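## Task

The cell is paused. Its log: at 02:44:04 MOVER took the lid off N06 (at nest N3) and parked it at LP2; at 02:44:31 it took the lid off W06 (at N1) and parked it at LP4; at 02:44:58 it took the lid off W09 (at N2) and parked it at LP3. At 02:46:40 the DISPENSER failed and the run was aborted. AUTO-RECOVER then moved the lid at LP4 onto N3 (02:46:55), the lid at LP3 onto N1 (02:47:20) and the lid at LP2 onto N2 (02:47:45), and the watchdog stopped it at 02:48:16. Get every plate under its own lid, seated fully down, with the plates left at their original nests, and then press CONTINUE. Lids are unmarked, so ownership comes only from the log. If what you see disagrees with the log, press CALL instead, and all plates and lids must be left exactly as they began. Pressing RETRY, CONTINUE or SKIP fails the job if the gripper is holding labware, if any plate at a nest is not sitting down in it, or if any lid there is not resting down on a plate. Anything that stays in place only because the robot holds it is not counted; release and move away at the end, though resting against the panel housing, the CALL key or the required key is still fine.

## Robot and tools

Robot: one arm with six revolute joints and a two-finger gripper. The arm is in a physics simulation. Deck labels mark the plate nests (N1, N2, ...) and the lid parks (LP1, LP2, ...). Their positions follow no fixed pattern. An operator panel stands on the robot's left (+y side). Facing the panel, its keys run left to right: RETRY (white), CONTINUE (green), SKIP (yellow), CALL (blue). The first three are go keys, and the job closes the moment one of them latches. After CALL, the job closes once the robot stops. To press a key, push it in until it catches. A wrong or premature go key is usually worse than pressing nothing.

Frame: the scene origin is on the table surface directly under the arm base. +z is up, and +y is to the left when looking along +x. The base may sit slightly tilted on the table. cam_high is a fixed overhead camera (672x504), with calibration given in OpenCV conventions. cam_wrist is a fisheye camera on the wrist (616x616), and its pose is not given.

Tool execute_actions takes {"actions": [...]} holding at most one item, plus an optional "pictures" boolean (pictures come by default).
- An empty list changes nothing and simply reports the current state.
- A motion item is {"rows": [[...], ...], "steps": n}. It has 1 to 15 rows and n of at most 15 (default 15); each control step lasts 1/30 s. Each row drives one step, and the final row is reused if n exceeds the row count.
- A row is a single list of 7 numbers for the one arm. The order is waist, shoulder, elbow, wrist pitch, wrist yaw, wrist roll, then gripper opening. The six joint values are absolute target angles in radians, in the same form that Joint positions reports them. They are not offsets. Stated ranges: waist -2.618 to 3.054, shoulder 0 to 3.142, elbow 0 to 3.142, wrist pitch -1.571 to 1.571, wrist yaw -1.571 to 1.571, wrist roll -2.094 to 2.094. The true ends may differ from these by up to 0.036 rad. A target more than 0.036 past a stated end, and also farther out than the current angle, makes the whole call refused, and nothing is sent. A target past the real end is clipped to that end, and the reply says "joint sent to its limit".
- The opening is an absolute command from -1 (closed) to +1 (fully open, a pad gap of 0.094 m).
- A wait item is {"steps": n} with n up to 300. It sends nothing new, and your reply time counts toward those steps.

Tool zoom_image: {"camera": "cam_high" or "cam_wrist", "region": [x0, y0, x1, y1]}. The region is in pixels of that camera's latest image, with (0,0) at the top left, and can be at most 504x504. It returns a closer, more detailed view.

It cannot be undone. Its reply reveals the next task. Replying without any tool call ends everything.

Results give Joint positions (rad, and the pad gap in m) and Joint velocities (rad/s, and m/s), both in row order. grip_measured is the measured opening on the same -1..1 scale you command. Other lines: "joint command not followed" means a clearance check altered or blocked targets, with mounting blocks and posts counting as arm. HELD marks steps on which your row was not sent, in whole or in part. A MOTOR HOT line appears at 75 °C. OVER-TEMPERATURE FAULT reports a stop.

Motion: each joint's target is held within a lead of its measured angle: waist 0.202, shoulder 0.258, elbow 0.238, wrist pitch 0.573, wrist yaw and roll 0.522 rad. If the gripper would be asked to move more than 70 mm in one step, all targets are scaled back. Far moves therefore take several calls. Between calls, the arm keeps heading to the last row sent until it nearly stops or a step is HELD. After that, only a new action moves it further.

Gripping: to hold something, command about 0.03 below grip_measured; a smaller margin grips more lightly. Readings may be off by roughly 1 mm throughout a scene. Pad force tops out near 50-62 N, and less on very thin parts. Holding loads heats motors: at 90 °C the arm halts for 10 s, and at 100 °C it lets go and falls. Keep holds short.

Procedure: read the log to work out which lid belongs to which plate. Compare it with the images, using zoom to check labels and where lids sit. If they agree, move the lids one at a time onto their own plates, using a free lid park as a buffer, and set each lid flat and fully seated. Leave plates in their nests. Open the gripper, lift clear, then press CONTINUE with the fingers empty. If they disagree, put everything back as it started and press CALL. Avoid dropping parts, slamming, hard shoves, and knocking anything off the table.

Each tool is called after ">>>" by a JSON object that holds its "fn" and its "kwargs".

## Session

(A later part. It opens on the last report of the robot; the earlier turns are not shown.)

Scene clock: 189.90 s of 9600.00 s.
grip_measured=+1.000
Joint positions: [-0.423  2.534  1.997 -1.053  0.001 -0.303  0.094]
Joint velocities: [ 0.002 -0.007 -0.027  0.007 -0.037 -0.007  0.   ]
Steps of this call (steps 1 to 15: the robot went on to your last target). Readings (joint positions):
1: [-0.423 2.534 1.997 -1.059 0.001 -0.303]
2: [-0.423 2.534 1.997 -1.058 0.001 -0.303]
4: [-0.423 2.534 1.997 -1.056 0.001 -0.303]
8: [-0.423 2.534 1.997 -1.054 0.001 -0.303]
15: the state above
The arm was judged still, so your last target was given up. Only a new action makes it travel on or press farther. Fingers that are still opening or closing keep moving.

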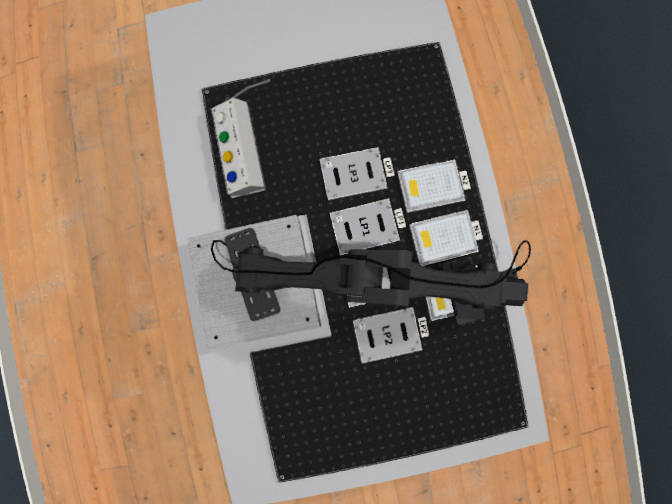

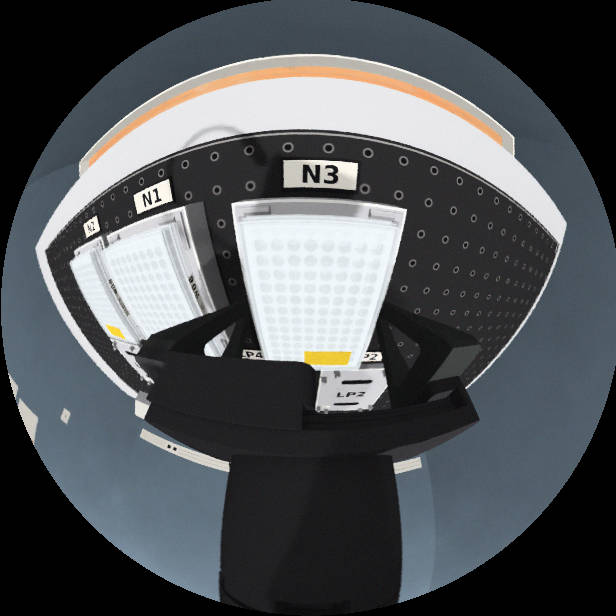

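>>> {"fn": "execute_actions", "kwargs": {"actions": [{"rows": [[-0.43,2.52,1.997,-1.04,0,-0.31,0.97],[-0.43,2.52,1.997,-1.04,0,-0.31,0.94],[-0.43,2.52,1.997,-1.04,0,-0.31,0.91],[-0.43,2.52,1.997,-1.04,0,-0.31,0.88],[-0.43,2.52,1.997,-1.04,0,-0.31,0.85],[-0.43,2.52,1.997,-1.04,0,-0.31,0.82],[-0.43,2.52,1.997,-1.04,0,-0.31,0.79],[-0.43,2.52,1.997,-1.04,0,-0.31,0.76]], "steps": 15}], "pictures": false}}

Scene clock: 194.63 s of 9600.00 s.
grip_measured=+0.792
Joint positions: [-0.426  2.534  1.997 -1.05   0.007 -0.304  0.084]
Joint velocities: [-0.002 -0.007 -0.017  0.037 -0.037  0.037 -0.   ]
Steps of this call (steps 1 to 90: nothing new was sent; then 1.23 s passed at rest; steps 91 to 105: all 15 steps of this action). Readings (joint positions):
91: [-0.423 2.534 1.997 -1.053 0.001 -0.303]
92: [-0.423 2.534 1.997 -1.053 0.001 -0.304]
94: [-0.424 2.534 1.997 -1.052 0.004 -0.304]
98: [-0.426 2.534 1.997 -1.050 0.007 -0.304]
105: the state above

>>> {"fn": "execute_actions", "kwargs": {"actions": [{"rows": [[-0.428,2.52,2.02,-1.06,0.007,-0.31,0.76],[-0.428,2.52,2.03,-1.075,0.007,-0.31,0.76],[-0.428,2.52,2.04,-1.09,0.007,-0.31,0.76],[-0.428,2.52,2.05,-1.105,0.007,-0.31,0.76],[-0.428,2.52,2.06,-1.12,0.007,-0.31,0.76],[-0.428,2.52,2.07,-1.133,0.007,-0.31,0.76],[-0.428,2.52,2.08,-1.146,0.007,-0.31,0.76],[-0.428,2.52,2.09,-1.158,0.007,-0.31,0.76],[-0.428,2.52,2.10,-1.17,0.007,-0.31,0.76],[-0.428,2.52,2.11,-1.18,0.007,-0.31,0.76],[-0.428,2.52,2.12,-1.19,0.007,-0.31,0.76],[-0.428,2.52,2.13,-1.20,0.007,-0.31,0.76],[-0.428,2.52,2.14,-1.21,0.007,-0.31,0.76],[-0.428,2.52,2.15,-1.22,0.007,-0.31,0.76],[-0.428,2.52,2.16,-1.23,0.007,-0.31,0.76]], "steps": 15}], "pictures": false}}

>>> {"fn": "execute_actions", "kwargs": {"actions": [{"steps": 15}]}}

Scene clock: 215.13 s of 9600.00 s.
grip_measured=+0.792
Joint positions: [-0.426  2.534  2.115 -1.17   0.007 -0.305  0.084]
Joint velocities: [-0.012 -0.007  0.271 -0.3    0.022  0.007  0.001]
Steps of this call (steps 1 to 15: the robot went on to your last target; steps 16 to 90: nothing new was sent; then 17.00 s passed at rest; steps 91 to 105: all 15 steps of this action). Readings (joint positions):
91: [-0.426 2.534 1.997 -1.050 0.007 -0.304]
92: [-0.426 2.534 1.997 -1.051 0.007 -0.304]
94: [-0.426 2.534 2.004 -1.060 0.007 -0.305]
98: [-0.426 2.534 2.043 -1.099 0.007 -0.305]
105: the state above

Scene clock: 215.63 s of 9600.00 s.
grip_measured=+0.792
Joint positions: [-0.426  2.534  2.134 -1.212  0.007 -0.305  0.084]
Joint velocities: [-0.002 -0.022 -0.002 -0.007 -0.081 -0.007  0.001]
Steps of this call (steps 1 to 15: the robot went on to your last target). Readings (joint positions):
1: [-0.426 2.534 2.123 -1.178 0.007 -0.305]
2: [-0.426 2.534 2.129 -1.184 0.007 -0.305]
4: [-0.426 2.534 2.134 -1.192 0.007 -0.305]
8: [-0.426 2.534 2.134 -1.205 0.007 -0.305]
15: the state above

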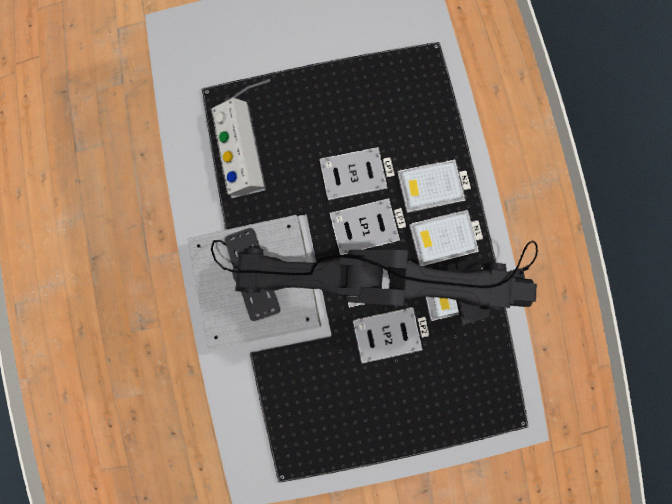

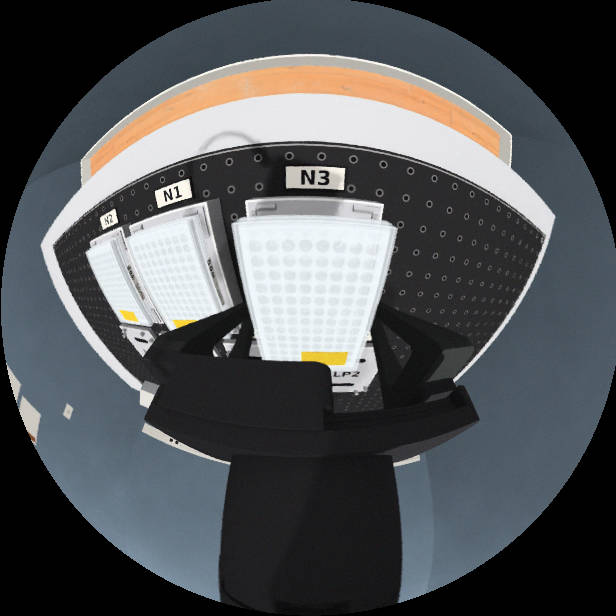

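>>> {"fn": "zoom_image", "kwargs": {"camera": "cam_wrist", "region": [220, 185, 410, 300]}}

Region (220, 185, 410, 300) of cam_wrist's 616x616 image, scaled by 2.653, with more detail than that image has; it fills the top 305 rows of this view, and the rest is white.

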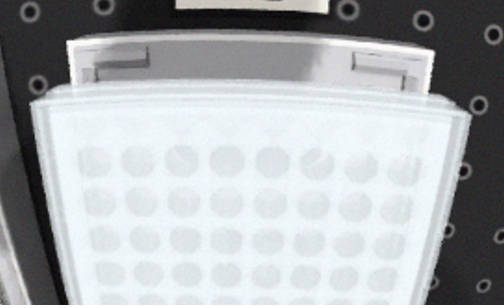

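>>> {"fn": "zoom_image", "kwargs": {"camera": "cam_high", "region": [400, 240, 520, 340]}}

Region (400, 240, 520, 340) of cam_high's 672x504 image, scaled by 4.200, with more detail than that image has.

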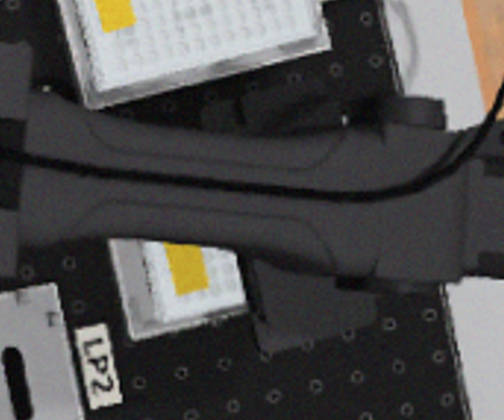

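>>> {"fn": "execute_actions", "kwargs": {"actions": [{"rows": [[-0.428,2.52,2.125,-1.185,0.007,-0.31,0.76],[-0.428,2.52,2.115,-1.175,0.007,-0.31,0.76],[-0.428,2.52,2.105,-1.165,0.007,-0.31,0.76],[-0.428,2.52,2.095,-1.155,0.007,-0.31,0.76],[-0.428,2.52,2.085,-1.143,0.007,-0.31,0.76],[-0.428,2.52,2.075,-1.13,0.007,-0.31,0.76],[-0.428,2.52,2.065,-1.117,0.007,-0.31,0.76],[-0.428,2.52,2.055,-1.104,0.007,-0.31,0.76],[-0.428,2.52,2.045,-1.09,0.007,-0.31,0.76],[-0.428,2.52,2.035,-1.076,0.007,-0.31,0.76],[-0.428,2.52,2.025,-1.062,0.007,-0.31,0.76],[-0.428,2.52,2.015,-1.05,0.007,-0.31,0.76],[-0.428,2.52,2.005,-1.04,0.007,-0.31,0.76],[-0.428,2.52,1.998,-1.034,0.007,-0.31,0.76],[-0.428,2.52,1.993,-1.03,0.007,-0.31,0.76]], "steps": 15}], "pictures": false}}

>>> {"fn": "execute_actions", "kwargs": {"actions": [{"steps": 20}]}}

>>> {"fn": "zoom_image", "kwargs": {"camera": "cam_wrist", "region": [210, 190, 420, 380]}}

Scene clock: 224.17 s of 9600.00 s.
grip_measured=+0.792
Joint positions: [-0.426  2.534  2.01  -1.088  0.007 -0.305  0.084]
Joint velocities: [ 0.002 -0.007 -0.212  0.227  0.007  0.022 -0.   ]
Steps of this call (steps 1 to 15: the robot went on to your last target; steps 16 to 90: nothing new was sent; then 5.03 s passed at rest; steps 91 to 105: all 15 steps of this action). Readings (joint positions):
91: [-0.426 2.534 2.134 -1.212 0.007 -0.305]
92: [-0.426 2.534 2.132 -1.209 0.007 -0.305]
94: [-0.426 2.534 2.122 -1.196 0.007 -0.305]
98: [-0.426 2.534 2.079 -1.163 0.007 -0.305]
105: the state above

Scene clock: 224.83 s of 9600.00 s.
grip_measured=+0.792
Joint positions: [-0.427  2.534  2.002 -1.07   0.011 -0.306  0.084]
Joint velocities: [-0.032 -0.007 -0.007  0.037 -0.051 -0.037 -0.   ]
Steps of this call (steps 1 to 20: the robot went on to your last target). Readings (joint positions):
1: [-0.426 2.534 2.005 -1.081 0.009 -0.304]
2: [-0.426 2.534 2.004 -1.076 0.010 -0.304]
4: [-0.427 2.534 2.003 -1.071 0.011 -0.305]
8: [-0.427 2.534 2.002 -1.070 0.011 -0.306]
20: the state above

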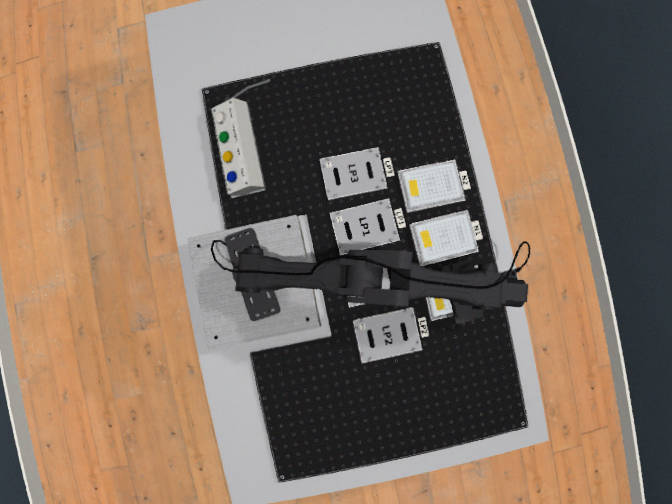

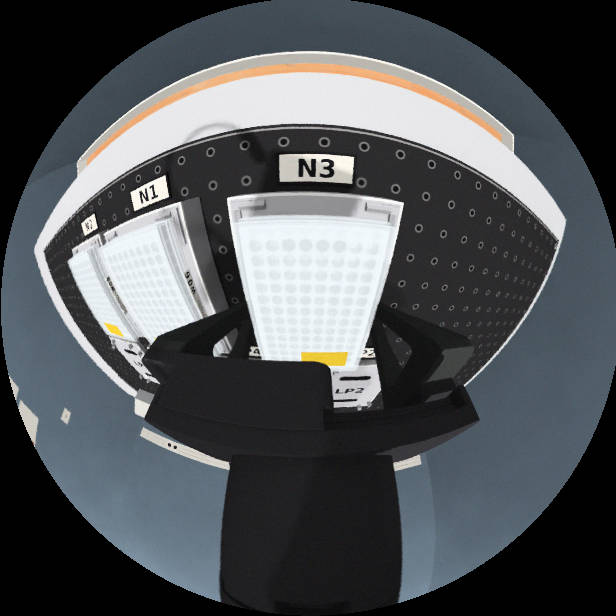

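Region (210, 190, 420, 380) of cam_wrist's 616x616 image, scaled by 2.400, with more detail than that image has; it fills the top 456 rows of this view, and the rest is white.

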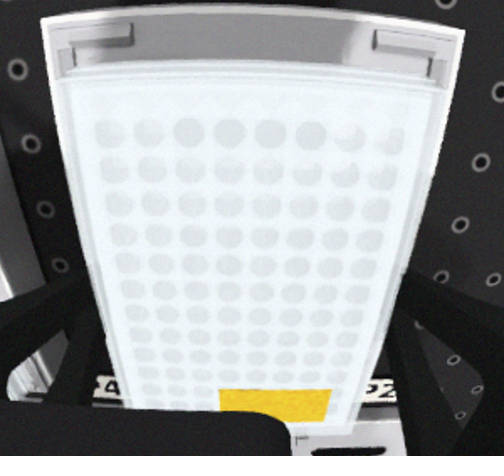

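>>> {"fn": "execute_actions", "kwargs": {"actions": [{"rows": [[-0.428,2.52,2.01,-1.04,0.007,-0.31,0.76],[-0.428,2.52,2.02,-1.04,0.007,-0.31,0.76],[-0.428,2.52,2.03,-1.04,0.007,-0.31,0.76],[-0.428,2.52,2.035,-1.04,0.007,-0.31,0.76],[-0.428,2.52,2.04,-1.04,0.007,-0.31,0.76]], "steps": 15}], "pictures": false}}

>>> {"fn": "execute_actions", "kwargs": {"actions": [{"steps": 15}]}}

>>> {"fn": "zoom_image", "kwargs": {"camera": "cam_wrist", "region": [210, 190, 420, 380]}}

Scene clock: 231.83 s of 9600.00 s.
grip_measured=+0.792
Joint positions: [-0.427  2.534  2.012 -1.061  0.011 -0.306  0.084]
Joint velocities: [-0.007  0.012 -0.002  0.037  0.037 -0.022 -0.   ]
Steps of this call (steps 1 to 15: the robot went on to your last target; steps 16 to 90: nothing new was sent; then 3.50 s passed at rest; steps 91 to 105: all 15 steps of this action). Readings (joint positions):
91: [-0.427 2.534 2.002 -1.070 0.011 -0.306]
92: [-0.427 2.534 2.002 -1.070 0.011 -0.306]
94: [-0.427 2.534 2.002 -1.070 0.011 -0.306]
98: [-0.427 2.534 2.007 -1.071 0.011 -0.306]
105: the state above

Scene clock: 232.33 s of 9600.00 s.
grip_measured=+0.792
Joint positions: [-0.427  2.534  2.012 -1.06   0.011 -0.306  0.084]
Joint velocities: [-0.007 -0.007  0.002  0.007 -0.081 -0.007  0.   ]
Steps of this call (steps 1 to 15: the robot went on to your last target). Readings (joint positions):
1: [-0.427 2.534 2.012 -1.061 0.011 -0.306]
2: [-0.427 2.534 2.012 -1.061 0.011 -0.306]
4: [-0.427 2.534 2.012 -1.061 0.011 -0.306]
8: [-0.427 2.534 2.012 -1.061 0.011 -0.306]
15: the state above
The arm was judged still, so your last target was given up. Only a new action makes it travel on or press farther. Fingers that are still opening or closing keep moving.

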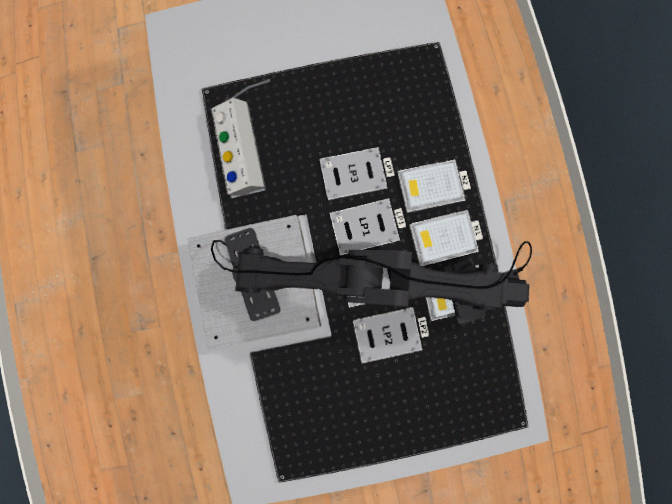

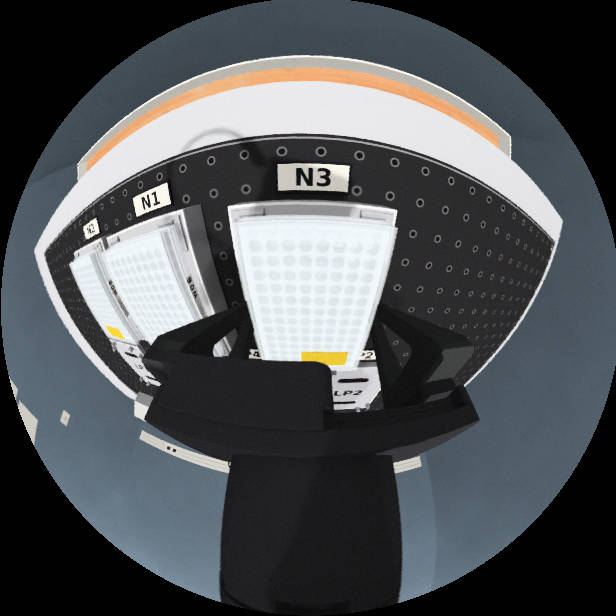

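Region (210, 190, 420, 380) of cam_wrist's 616x616 image, scaled by 2.400, with more detail than that image has; it fills the top 456 rows of this view, and the rest is white.

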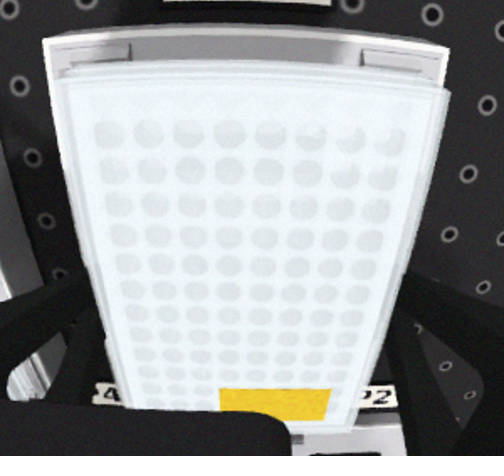

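>>> {"fn": "execute_actions", "kwargs": {"actions": [{"rows": [[-0.424,2.52,2.02,-1.04,0.0,-0.31,0.76],[-0.424,2.52,2.02,-1.04,-0.004,-0.31,0.76],[-0.424,2.52,2.02,-1.04,-0.007,-0.31,0.76]], "steps": 15}]}}

>>> {"fn": "zoom_image", "kwargs": {"camera": "cam_wrist", "region": [210, 190, 420, 380]}}

Scene clock: 238.63 s of 9600.00 s.
grip_measured=+0.792
Joint positions: [-0.427  2.534  2.012 -1.06   0.002 -0.306  0.084]
Joint velocities: [-0.007  0.017 -0.007  0.007  0.037 -0.125 -0.001]
Steps of this call (steps 1 to 90: nothing new was sent; then 2.80 s passed at rest; steps 91 to 105: all 15 steps of this action). Readings (joint positions):
91: [-0.427 2.534 2.012 -1.060 0.010 -0.306]
92: [-0.427 2.534 2.012 -1.060 0.010 -0.306]
94: [-0.427 2.534 2.012 -1.060 0.007 -0.306]
98: [-0.427 2.534 2.012 -1.060 0.003 -0.306]
105: the state above

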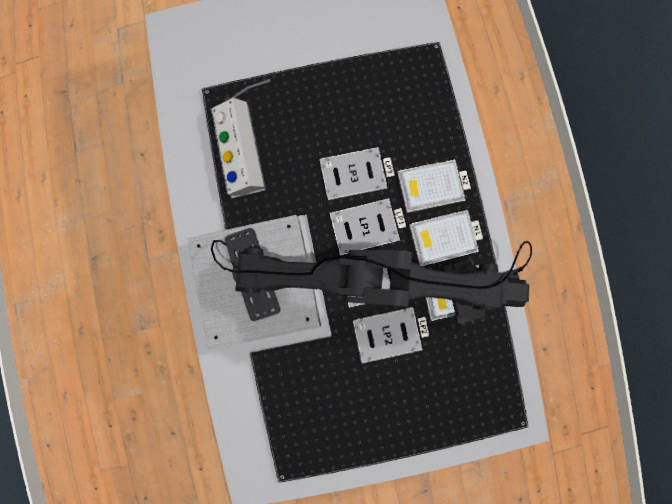

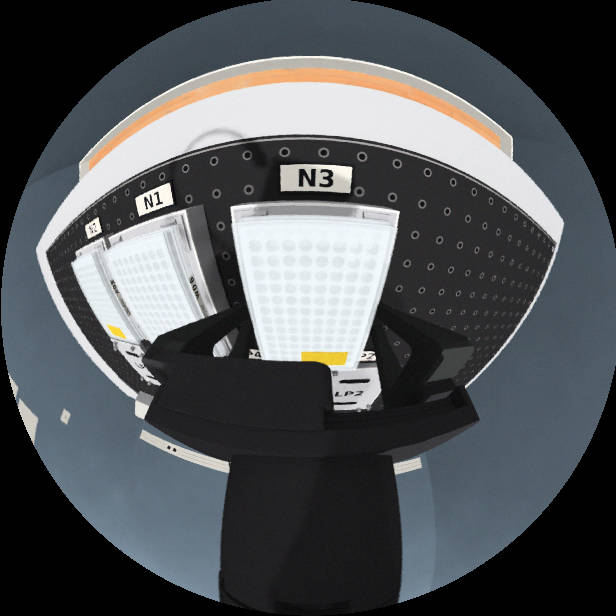

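Region (210, 190, 420, 380) of cam_wrist's 616x616 image, scaled by 2.400, with more detail than that image has; it fills the top 456 rows of this view, and the rest is white.

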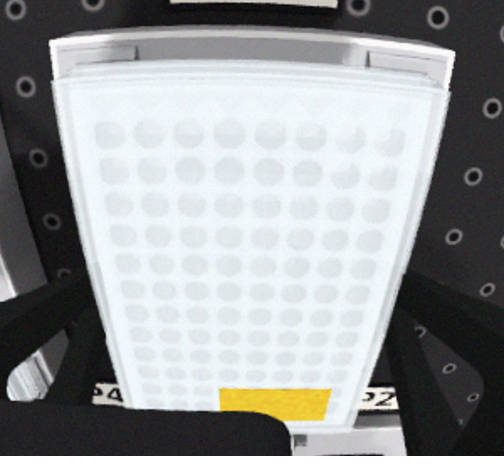

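>>> {"fn": "execute_actions", "kwargs": {"actions": [{"rows": [[-0.424,2.52,2.008,-1.038,-0.004,-0.31,0.76],[-0.424,2.52,2.005,-1.036,-0.004,-0.31,0.76],[-0.424,2.52,2.002,-1.034,-0.004,-0.31,0.76],[-0.424,2.52,1.999,-1.032,-0.004,-0.31,0.76],[-0.424,2.52,1.996,-1.031,-0.004,-0.31,0.76],[-0.424,2.52,1.993,-1.03,-0.004,-0.31,0.76]], "steps": 15}], "pictures": false}}

>>> {"fn": "execute_actions", "kwargs": {"actions": [{"steps": 15}]}}

>>> {"fn": "zoom_image", "kwargs": {"camera": "cam_wrist", "region": [210, 190, 420, 380]}}

Scene clock: 241.90 s of 9600.00 s.
grip_measured=+0.792
Joint positions: [-0.427  2.534  2.005 -1.049  0.002 -0.306  0.084]
Joint velocities: [-0.007 -0.002 -0.007 -0.066  0.066 -0.051 -0.001]
Steps of this call (steps 1 to 15: the robot went on to your last target; steps 16 to 83: nothing new was sent; steps 84 to 98: all 15 steps of this action). Readings (joint positions):
84: [-0.427 2.534 2.012 -1.060 0.002 -0.306]
85: [-0.427 2.534 2.012 -1.060 0.002 -0.306]
87: [-0.427 2.534 2.012 -1.058 0.002 -0.306]
91: [-0.427 2.534 2.005 -1.049 0.002 -0.306]
98: the state above

Scene clock: 242.40 s of 9600.00 s.
grip_measured=+0.792
Joint positions: [-0.427  2.534  2.005 -1.049  0.002 -0.306  0.084]
Joint velocities: [-0.002  0.007 -0.002 -0.051 -0.037 -0.022 -0.   ]
Steps of this call (steps 1 to 15: the robot went on to your last target). Readings (joint positions):
1: [-0.427 2.534 2.005 -1.049 0.002 -0.306]
2: [-0.427 2.534 2.005 -1.049 0.002 -0.306]
4: [-0.427 2.534 2.005 -1.049 0.002 -0.306]
8: [-0.427 2.534 2.005 -1.049 0.002 -0.306]
15: the state above
The arm was judged still, so your last target was given up. Only a new action makes it travel on or press farther. Fingers that are still opening or closing keep moving.

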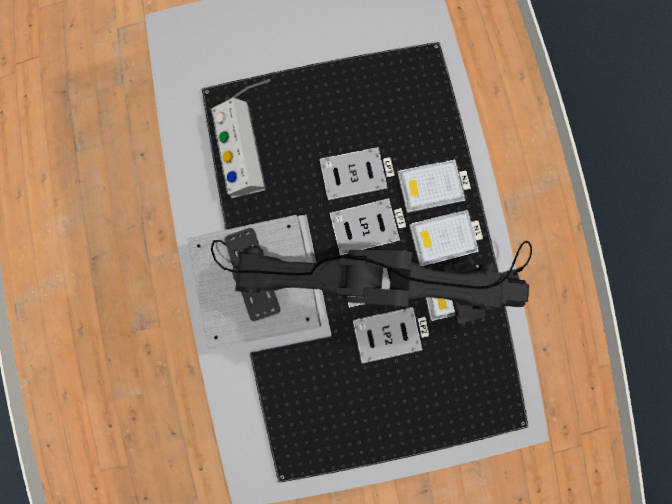

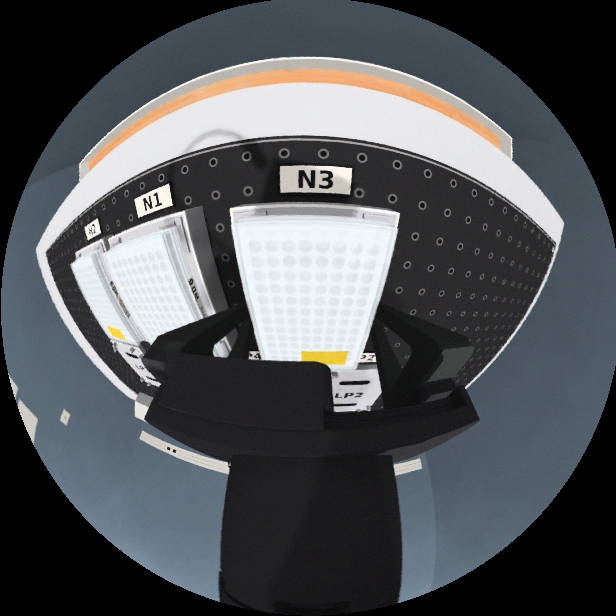

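Region (210, 190, 420, 380) of cam_wrist's 616x616 image, scaled by 2.400, with more detail than that image has; it fills the top 456 rows of this view, and the rest is white.

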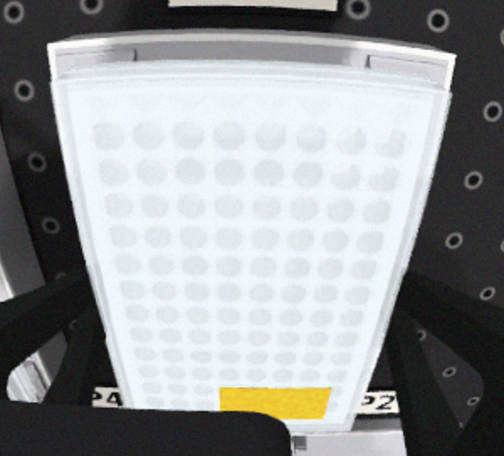

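>>> {"fn": "execute_actions", "kwargs": {"actions": [{"rows": [[-0.424,2.52,1.993,-1.05,-0.004,-0.31,0.76],[-0.424,2.52,1.993,-1.06,-0.004,-0.31,0.76],[-0.424,2.52,1.993,-1.065,-0.004,-0.31,0.76],[-0.424,2.52,1.993,-1.07,-0.004,-0.31,0.76],[-0.424,2.52,1.993,-1.073,-0.004,-0.31,0.76],[-0.424,2.52,1.993,-1.076,-0.004,-0.31,0.76]], "steps": 15}], "pictures": false}}

Scene clock: 246.07 s of 9600.00 s.
grip_measured=+0.792
Joint positions: [-0.427  2.534  2.005 -1.05   0.002 -0.306  0.084]
Joint velocities: [ 0.017 -0.007 -0.007  0.007  0.007 -0.051  0.001]
Steps of this call (steps 1 to 90: nothing new was sent; then 0.17 s passed at rest; steps 91 to 105: all 15 steps of this action). Readings (joint positions):
91: [-0.427 2.534 2.005 -1.049 0.002 -0.306]
92: [-0.427 2.534 2.005 -1.049 0.002 -0.306]
94: [-0.427 2.534 2.005 -1.049 0.002 -0.306]
98: [-0.427 2.534 2.005 -1.050 0.002 -0.306]
105: the state above

>>> {"fn": "execute_actions", "kwargs": {"actions": [{"rows": [[-0.424,2.52,2.005,-1.078,-0.004,-0.31,0.76],[-0.424,2.52,2.012,-1.078,-0.004,-0.31,0.76],[-0.424,2.52,2.02,-1.078,-0.004,-0.31,0.76],[-0.424,2.52,2.028,-1.078,-0.004,-0.31,0.76],[-0.424,2.52,2.034,-1.078,-0.004,-0.31,0.76]], "steps": 15}], "pictures": false}}

>>> {"fn": "execute_actions", "kwargs": {"actions": [{"steps": 10}], "pictures": false}}

Scene clock: 249.70 s of 9600.00 s.
grip_measured=+0.792
Joint positions: [-0.427  2.534  2.005 -1.05   0.002 -0.306  0.084]
Joint velocities: [ 0.007  0.017 -0.002  0.051 -0.007 -0.051  0.001]
Steps of this call (steps 1 to 15: the robot went on to your last target; steps 16 to 90: nothing new was sent; then 0.13 s passed at rest; steps 91 to 105: all 15 steps of this action). Readings (joint positions):
91: [-0.427 2.534 2.005 -1.050 0.002 -0.306]
92: [-0.427 2.534 2.005 -1.050 0.002 -0.306]
94: [-0.427 2.534 2.005 -1.050 0.002 -0.306]
98: [-0.427 2.534 2.005 -1.050 0.002 -0.306]
105: the state above

Scene clock: 250.03 s of 9600.00 s.
grip_measured=+0.792
Joint positions: [-0.427  2.534  2.005 -1.05   0.002 -0.306  0.084]
Joint velocities: [-0.007  0.002 -0.012  0.051  0.022 -0.066 -0.001]
Steps of this call (steps 1 to 10: the robot went on to your last target). Readings (joint positions):
1: [-0.427 2.534 2.005 -1.050 0.002 -0.306]
2: [-0.427 2.534 2.005 -1.050 0.002 -0.306]
4: [-0.427 2.534 2.005 -1.050 0.002 -0.306]
8: [-0.427 2.534 2.005 -1.050 0.002 -0.306]
10: the state above

>>> {"fn": "execute_actions", "kwargs": {"actions": [{"rows": [[-0.424,2.52,2.038,-1.082,-0.004,-0.31,0.76],[-0.424,2.52,2.042,-1.085,-0.004,-0.31,0.76],[-0.424,2.52,2.046,-1.088,-0.004,-0.31,0.76]], "steps": 15}], "pictures": false}}

>>> {"fn": "execute_actions", "kwargs": {"actions": [{"steps": 15}]}}

>>> {"fn": "zoom_image", "kwargs": {"camera": "cam_wrist", "region": [210, 190, 420, 380]}}

Scene clock: 252.90 s of 9600.00 s.
grip_measured=+0.792
Joint positions: [-0.427  2.534  2.018 -1.07   0.002 -0.306  0.084]
Joint velocities: [ 0.002  0.022 -0.012  0.022  0.022 -0.037 -0.001]
Steps of this call (steps 1 to 15: the robot went on to your last target; steps 16 to 71: nothing new was sent; steps 72 to 86: all 15 steps of this action). Readings (joint positions):
72: [-0.427 2.534 2.007 -1.051 0.002 -0.306]
73: [-0.427 2.534 2.009 -1.054 0.002 -0.306]
75: [-0.427 2.534 2.015 -1.060 0.002 -0.306]
79: [-0.427 2.534 2.018 -1.065 0.002 -0.306]
86: the state above

Scene clock: 253.40 s of 9600.00 s.
grip_measured=+0.792
Joint positions: [-0.427  2.534  2.018 -1.071  0.002 -0.306  0.084]
Joint velocities: [-0.002  0.007  0.002  0.051  0.007 -0.007 -0.   ]
Steps of this call (steps 1 to 15: the robot went on to your last target). Readings (joint positions):
1: [-0.427 2.534 2.018 -1.070 0.002 -0.306]
2: [-0.427 2.534 2.018 -1.070 0.002 -0.306]
4: [-0.427 2.534 2.018 -1.071 0.002 -0.306]
8: [-0.427 2.534 2.018 -1.071 0.002 -0.306]
15: the state above
The arm was judged still, so your last target was given up. Only a new action makes it travel on or press farther. Fingers that are still opening or closing keep moving.

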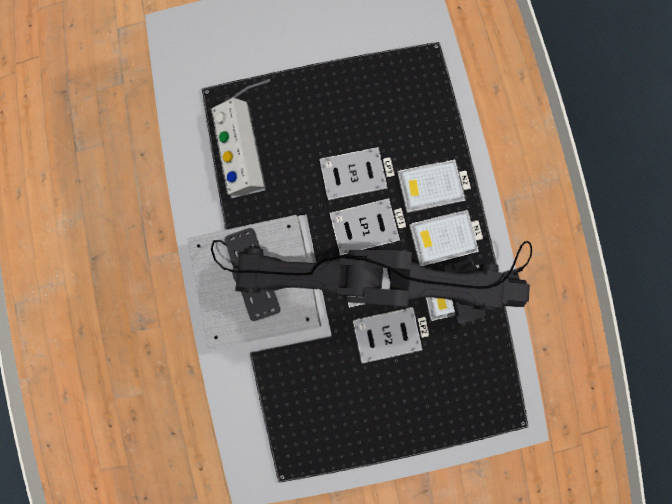

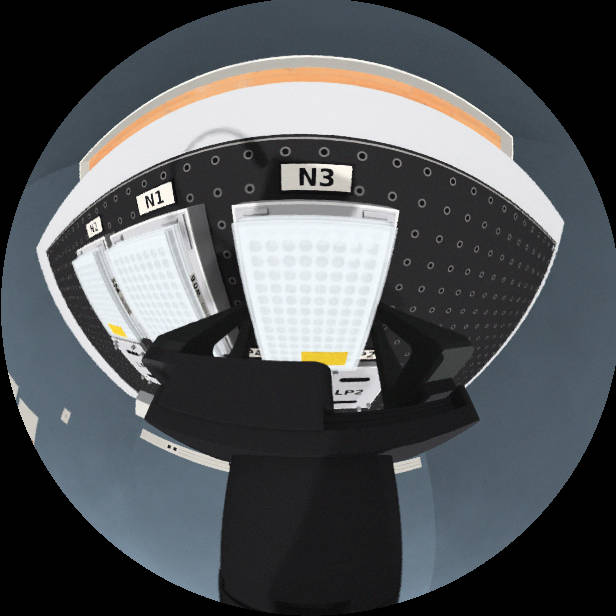

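Region (210, 190, 420, 380) of cam_wrist's 616x616 image, scaled by 2.400, with more detail than that image has; it fills the top 456 rows of this view, and the rest is white.

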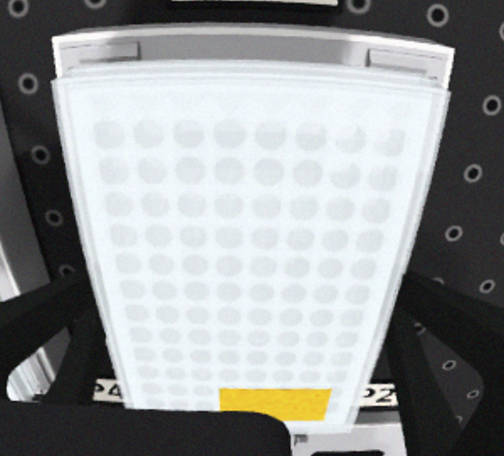

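>>> {"fn": "execute_actions", "kwargs": {"actions": [{"rows": [[-0.424,2.528,2.03,-1.075,-0.004,-0.31,0.76],[-0.424,2.534,2.03,-1.075,-0.004,-0.31,0.76],[-0.424,2.538,2.03,-1.075,-0.004,-0.31,0.76],[-0.424,2.541,2.03,-1.075,-0.004,-0.31,0.76],[-0.424,2.544,2.03,-1.075,-0.004,-0.31,0.76]], "steps": 15}], "pictures": false}}

>>> {"fn": "execute_actions", "kwargs": {"actions": [{"steps": 15}]}}

>>> {"fn": "zoom_image", "kwargs": {"camera": "cam_wrist", "region": [210, 190, 420, 380]}}

Scene clock: 259.33 s of 9600.00 s.
grip_measured=+0.792
Joint positions: [-0.427  2.534  2.018 -1.071  0.002 -0.306  0.084]
Joint velocities: [ 0.007  0.002 -0.007 -0.066  0.037  0.037 -0.   ]
Steps of this call (steps 1 to 90: nothing new was sent; then 2.43 s passed at rest; steps 91 to 105: all 15 steps of this action). Readings (joint positions):
91: [-0.427 2.534 2.018 -1.071 0.002 -0.306]
92: [-0.427 2.534 2.018 -1.071 0.002 -0.306]
94: [-0.427 2.534 2.018 -1.071 0.002 -0.306]
98: [-0.427 2.534 2.018 -1.071 0.002 -0.306]
105: the state above

Scene clock: 259.83 s of 9600.00 s.
grip_measured=+0.792
Joint positions: [-0.427  2.534  2.018 -1.071  0.002 -0.306  0.084]
Joint velocities: [ 0.007  0.002  0.002 -0.051  0.022 -0.022  0.   ]
Steps of this call (steps 1 to 15: the robot went on to your last target). Readings (joint positions):
1: [-0.427 2.534 2.018 -1.071 0.002 -0.306]
2: [-0.427 2.534 2.018 -1.071 0.002 -0.306]
4: [-0.427 2.534 2.018 -1.071 0.002 -0.306]
8: [-0.427 2.534 2.018 -1.071 0.002 -0.306]
15: the state above
The arm was judged still, so your last target was given up. Only a new action makes it travel on or press farther. Fingers that are still opening or closing keep moving.

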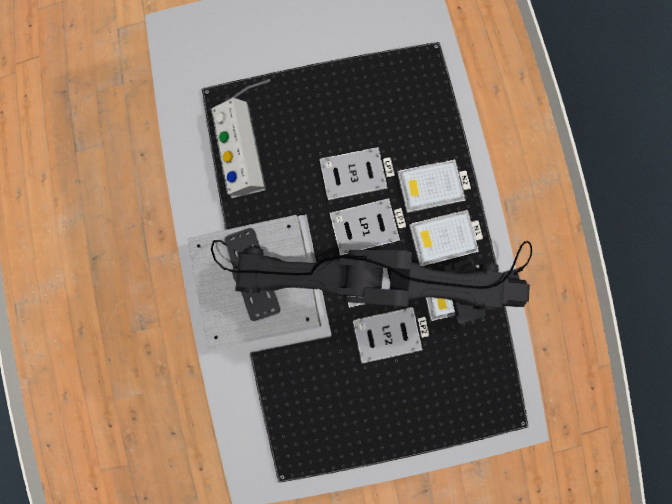

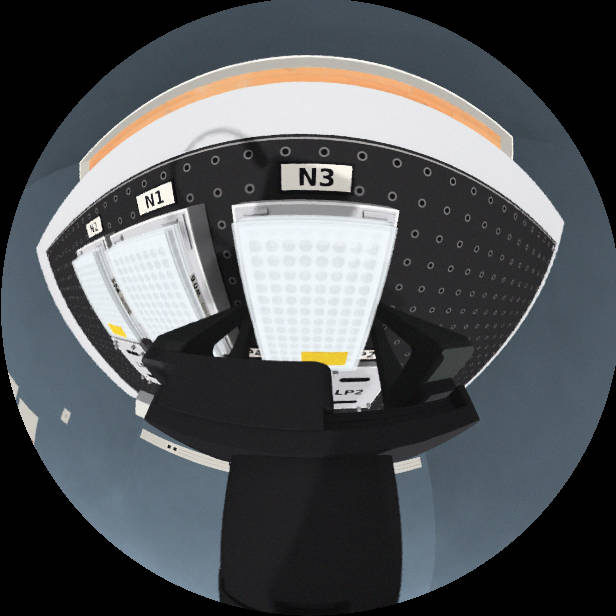

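Region (210, 190, 420, 380) of cam_wrist's 616x616 image, scaled by 2.400, with more detail than that image has; it fills the top 456 rows of this view, and the rest is white.

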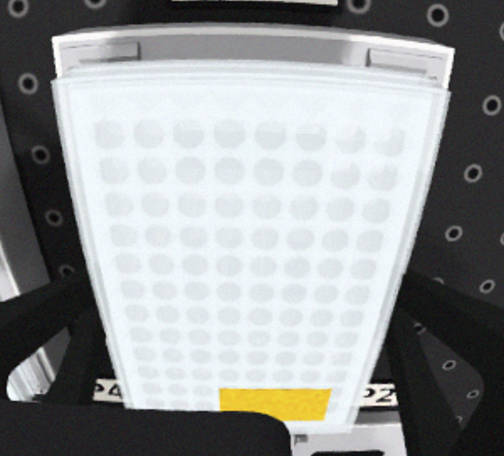

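>>> {"fn": "execute_actions", "kwargs": {"actions": [{"rows": [[-0.424,2.546,2.03,-1.075,-0.004,-0.31,0.76],[-0.424,2.548,2.03,-1.075,-0.004,-0.31,0.76],[-0.424,2.55,2.03,-1.075,-0.004,-0.31,0.76],[-0.424,2.552,2.03,-1.075,-0.004,-0.31,0.76]], "steps": 15}], "pictures": false}}

>>> {"fn": "execute_actions", "kwargs": {"actions": [{"steps": 15}]}}

>>> {"fn": "zoom_image", "kwargs": {"camera": "cam_wrist", "region": [210, 190, 420, 380]}}

Scene clock: 262.57 s of 9600.00 s.
grip_measured=+0.792
Joint positions: [-0.427  2.545  2.018 -1.071  0.005 -0.306  0.084]
Joint velocities: [ 0.012 -0.002  0.002  0.051  0.051 -0.081 -0.001]
Steps of this call (steps 1 to 67: nothing new was sent; steps 68 to 82: all 15 steps of this action). Readings (joint positions):
68: [-0.427 2.534 2.018 -1.071 0.002 -0.306]
69: [-0.427 2.534 2.018 -1.071 0.002 -0.306]
71: [-0.427 2.535 2.018 -1.071 0.002 -0.306]
75: [-0.427 2.543 2.018 -1.071 0.003 -0.306]
82: the state above

Scene clock: 263.07 s of 9600.00 s.
grip_measured=+0.792
Joint positions: [-0.427  2.545  2.018 -1.071  0.005 -0.306  0.084]
Joint velocities: [ 0.007 -0.002 -0.002 -0.037  0.066  0.066 -0.001]
Steps of this call (steps 1 to 15: the robot went on to your last target). Readings (joint positions):
1: [-0.427 2.545 2.018 -1.071 0.005 -0.306]
2: [-0.427 2.545 2.018 -1.071 0.005 -0.306]
4: [-0.427 2.545 2.018 -1.071 0.005 -0.306]
8: [-0.427 2.545 2.018 -1.071 0.005 -0.306]
15: the state above
The arm was judged still, so your last target was given up. Only a new action makes it travel on or press farther. Fingers that are still opening or closing keep moving.

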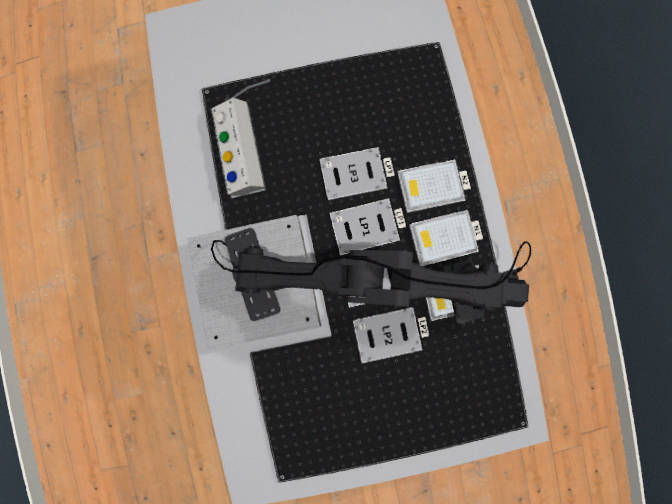

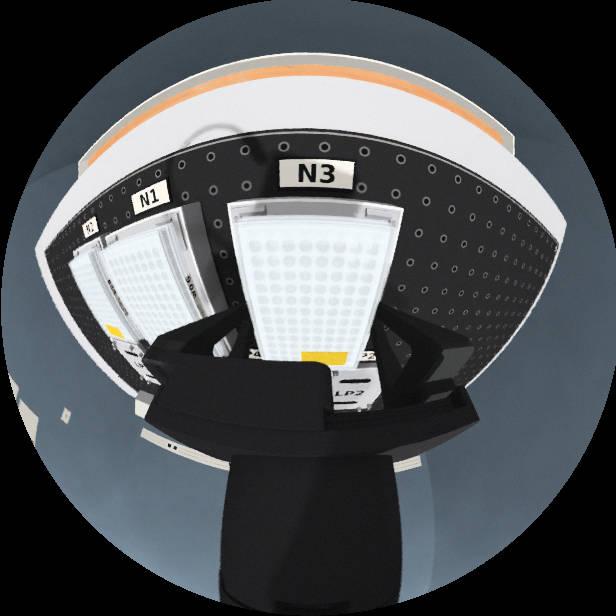

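Region (210, 190, 420, 380) of cam_wrist's 616x616 image, scaled by 2.400, with more detail than that image has; it fills the top 456 rows of this view, and the rest is white.

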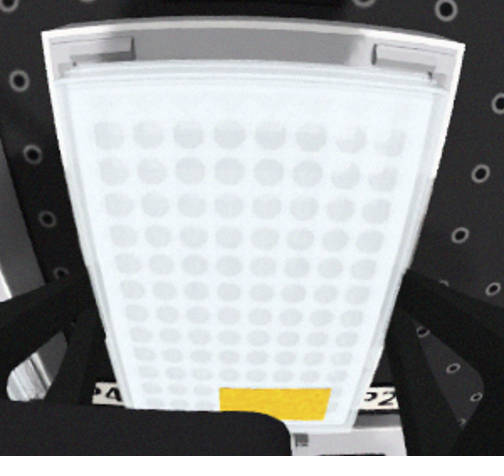

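>>> {"fn": "execute_actions", "kwargs": {"actions": [{"rows": [[-0.424,2.535,2.03,-1.075,0.0,-0.31,0.80],[-0.424,2.535,2.03,-1.075,0.0,-0.31,0.84],[-0.424,2.535,2.03,-1.075,0.0,-0.31,0.88],[-0.424,2.535,2.03,-1.075,0.0,-0.31,0.92],[-0.424,2.535,2.03,-1.075,0.0,-0.31,0.96],[-0.424,2.535,2.03,-1.075,0.0,-0.31,1.0]], "steps": 12}], "pictures": false}}

>>> {"fn": "execute_actions", "kwargs": {"actions": [{"rows": [[-0.424,2.535,2.04,-1.08,0.0,-0.31,1.0],[-0.424,2.535,2.05,-1.085,0.0,-0.31,1.0],[-0.424,2.535,2.056,-1.09,0.0,-0.31,1.0],[-0.424,2.535,2.062,-1.095,0.0,-0.31,1.0],[-0.424,2.535,2.066,-1.098,0.0,-0.31,1.0]], "steps": 15}], "pictures": false}}

>>> {"fn": "execute_actions", "kwargs": {"actions": [{"steps": 12}]}}

>>> {"fn": "zoom_image", "kwargs": {"camera": "cam_wrist", "region": [210, 190, 420, 380]}}

Scene clock: 268.43 s of 9600.00 s.
grip_measured=+1.000
Joint positions: [-0.427  2.545  2.018 -1.071  0.005 -0.306  0.094]
Joint velocities: [-0.012 -0.002  0.007  0.007  0.081  0.037  0.   ]
Steps of this call (steps 1 to 90: nothing new was sent; then 1.97 s passed at rest; steps 91 to 102: all 12 steps of this action). Readings (joint positions):
91: [-0.427 2.545 2.018 -1.071 0.005 -0.306]
92: [-0.427 2.545 2.018 -1.071 0.005 -0.306]
94: [-0.427 2.545 2.018 -1.071 0.005 -0.306]
98: [-0.427 2.545 2.018 -1.071 0.005 -0.306]
102: the state above

Scene clock: 268.93 s of 9600.00 s.
grip_measured=+1.000
Joint positions: [-0.427  2.545  2.041 -1.081  0.005 -0.306  0.094]
Joint velocities: [-0.002 -0.007 -0.012  0.007  0.007  0.022  0.   ]
Steps of this call (steps 1 to 15: all 15 steps of this action). Readings (joint positions):
1: [-0.427 2.545 2.018 -1.071 0.005 -0.306]
2: [-0.427 2.545 2.018 -1.071 0.005 -0.306]
4: [-0.427 2.545 2.023 -1.074 0.005 -0.306]
8: [-0.427 2.545 2.039 -1.079 0.005 -0.306]
15: the state above

Scene clock: 269.33 s of 9600.00 s.
grip_measured=+1.000
Joint positions: [-0.427  2.545  2.041 -1.081  0.005 -0.306  0.094]
Joint velocities: [-0.007 -0.007  0.007 -0.066 -0.037 -0.081  0.   ]
Steps of this call (steps 1 to 12: the robot went on to your last target). Readings (joint positions):
1: [-0.427 2.545 2.041 -1.081 0.005 -0.306]
2: [-0.427 2.545 2.041 -1.081 0.005 -0.306]
4: [-0.427 2.545 2.041 -1.081 0.005 -0.306]
8: [-0.427 2.545 2.041 -1.081 0.005 -0.306]
12: the state above

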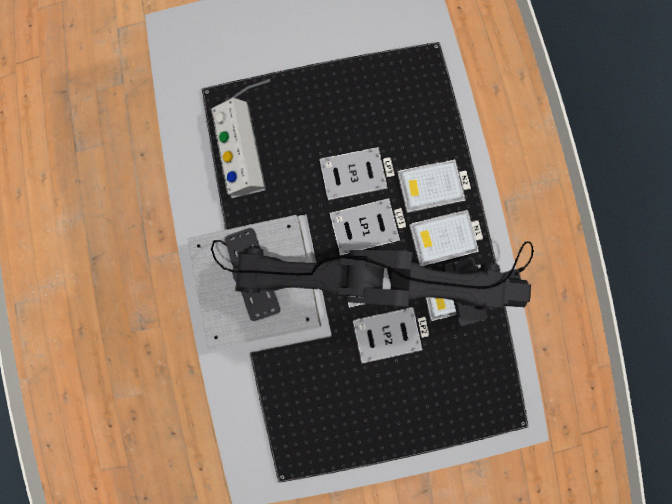

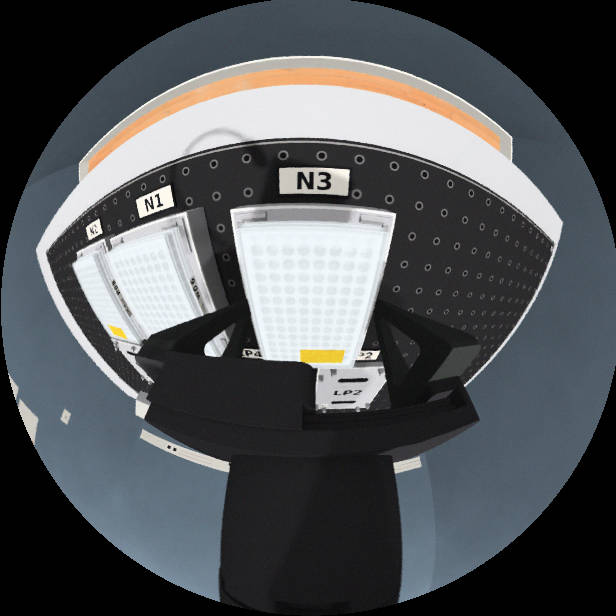

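Region (210, 190, 420, 380) of cam_wrist's 616x616 image, scaled by 2.400, with more detail than that image has; it fills the top 456 rows of this view, and the rest is white.

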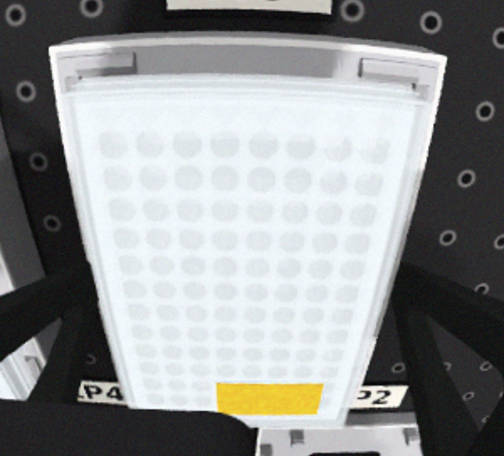

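>>> {"fn": "execute_actions", "kwargs": {"actions": [{"rows": [[-0.424,2.535,2.07,-1.10,0.0,-0.31,1.0],[-0.424,2.535,2.074,-1.103,0.0,-0.31,1.0],[-0.424,2.535,2.076,-1.106,0.0,-0.31,1.0]], "steps": 12}], "pictures": false}}

>>> {"fn": "execute_actions", "kwargs": {"actions": [{"rows": [[-0.424,2.535,2.065,-1.09,0.0,-0.31,0.96],[-0.424,2.535,2.065,-1.09,0.0,-0.31,0.92],[-0.424,2.535,2.065,-1.09,0.0,-0.31,0.88],[-0.424,2.535,2.065,-1.09,0.0,-0.31,0.85],[-0.424,2.535,2.065,-1.09,0.0,-0.31,0.82],[-0.424,2.535,2.065,-1.09,0.0,-0.31,0.79],[-0.424,2.535,2.065,-1.09,0.0,-0.31,0.76]], "steps": 14}], "pictures": false}}

Scene clock: 273.90 s of 9600.00 s.
grip_measured=+1.000
Joint positions: [-0.427  2.545  2.041 -1.089  0.005 -0.306  0.094]
Joint velocities: [-0.007 -0.017 -0.022 -0.007  0.037  0.037  0.   ]
Steps of this call (steps 1 to 15: the robot went on to your last target; steps 16 to 90: nothing new was sent; then 1.17 s passed at rest; steps 91 to 102: all 12 steps of this action). Readings (joint positions):
91: [-0.427 2.545 2.041 -1.082 0.005 -0.306]
92: [-0.427 2.545 2.041 -1.082 0.005 -0.306]
94: [-0.427 2.545 2.041 -1.085 0.005 -0.306]
98: [-0.427 2.545 2.041 -1.088 0.005 -0.306]
102: the state above

Scene clock: 274.37 s of 9600.00 s.
grip_measured=+0.783
Joint positions: [-0.427  2.545  2.041 -1.089  0.005 -0.306  0.084]
Joint velocities: [ 0.007 -0.002  0.007 -0.007 -0.007  0.007  0.001]
Steps of this call (steps 1 to 14: all 14 steps of this action). Readings (joint positions):
1: [-0.427 2.545 2.041 -1.089 0.005 -0.306]
2: [-0.427 2.545 2.041 -1.089 0.005 -0.306]
4: [-0.427 2.545 2.041 -1.089 0.005 -0.306]
8: [-0.427 2.545 2.041 -1.089 0.005 -0.306]
14: the state above

>>> {"fn": "execute_actions", "kwargs": {"actions": [{"rows": [[-0.424,2.535,2.07,-1.105,0.003,-0.31,0.75],[-0.424,2.535,2.08,-1.118,0.003,-0.31,0.75],[-0.424,2.535,2.09,-1.131,0.003,-0.31,0.75],[-0.424,2.535,2.10,-1.144,0.003,-0.31,0.75],[-0.424,2.535,2.11,-1.157,0.003,-0.31,0.75],[-0.424,2.535,2.12,-1.17,0.003,-0.31,0.75],[-0.424,2.535,2.13,-1.182,0.003,-0.31,0.75],[-0.424,2.535,2.14,-1.193,0.003,-0.31,0.75],[-0.424,2.535,2.15,-1.204,0.003,-0.31,0.75],[-0.424,2.535,2.16,-1.214,0.003,-0.31,0.75],[-0.424,2.535,2.17,-1.224,0.003,-0.31,0.75],[-0.424,2.535,2.18,-1.234,0.003,-0.31,0.75],[-0.424,2.535,2.19,-1.244,0.003,-0.31,0.75],[-0.424,2.535,2.20,-1.254,0.003,-0.31,0.75],[-0.424,2.535,2.21,-1.264,0.003,-0.31,0.75]], "steps": 15}], "pictures": false}}

>>> {"fn": "execute_actions", "kwargs": {"actions": [{"steps": 12}]}}

Scene clock: 279.23 s of 9600.00 s.
grip_measured=+0.783
Joint positions: [-0.427  2.545  2.166 -1.205  0.005 -0.306  0.084]
Joint velocities: [-0.007 -0.002  0.266 -0.286 -0.007 -0.022 -0.   ]
Steps of this call (steps 1 to 15: the robot went on to your last target; steps 16 to 90: nothing new was sent; then 1.37 s passed at rest; steps 91 to 105: all 15 steps of this action). Readings (joint positions):
91: [-0.427 2.545 2.041 -1.089 0.005 -0.306]
92: [-0.427 2.545 2.043 -1.091 0.005 -0.306]
94: [-0.427 2.545 2.053 -1.103 0.005 -0.306]
98: [-0.427 2.545 2.095 -1.138 0.005 -0.306]
105: the state above

Scene clock: 279.63 s of 9600.00 s.
grip_measured=+0.783
Joint positions: [-0.427  2.545  2.186 -1.244  0.005 -0.306  0.084]
Joint velocities: [ 0.002  0.002  0.002 -0.081 -0.022 -0.066 -0.   ]
Steps of this call (steps 1 to 12: the robot went on to your last target). Readings (joint positions):
1: [-0.427 2.545 2.174 -1.213 0.005 -0.306]
2: [-0.427 2.545 2.180 -1.219 0.005 -0.306]
4: [-0.427 2.545 2.186 -1.227 0.005 -0.306]
8: [-0.427 2.545 2.186 -1.239 0.005 -0.306]
12: the state above

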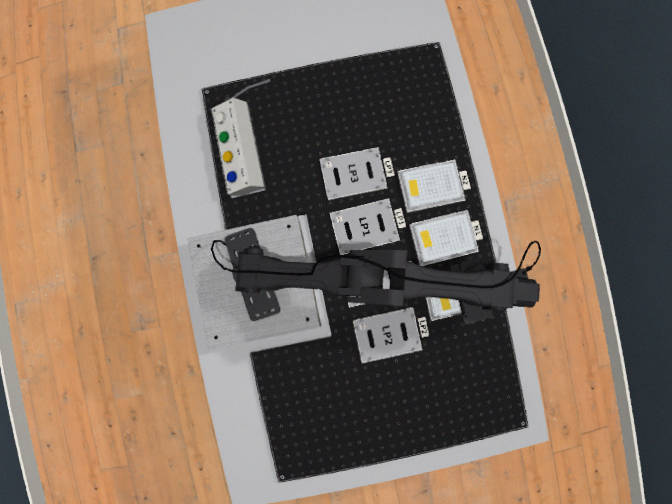

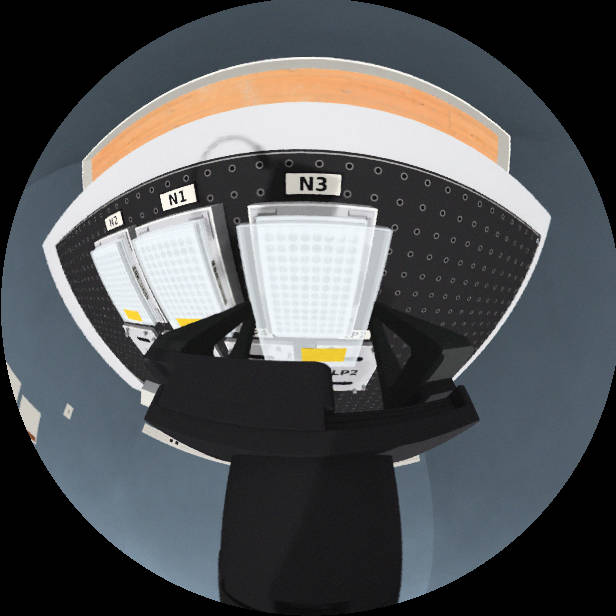

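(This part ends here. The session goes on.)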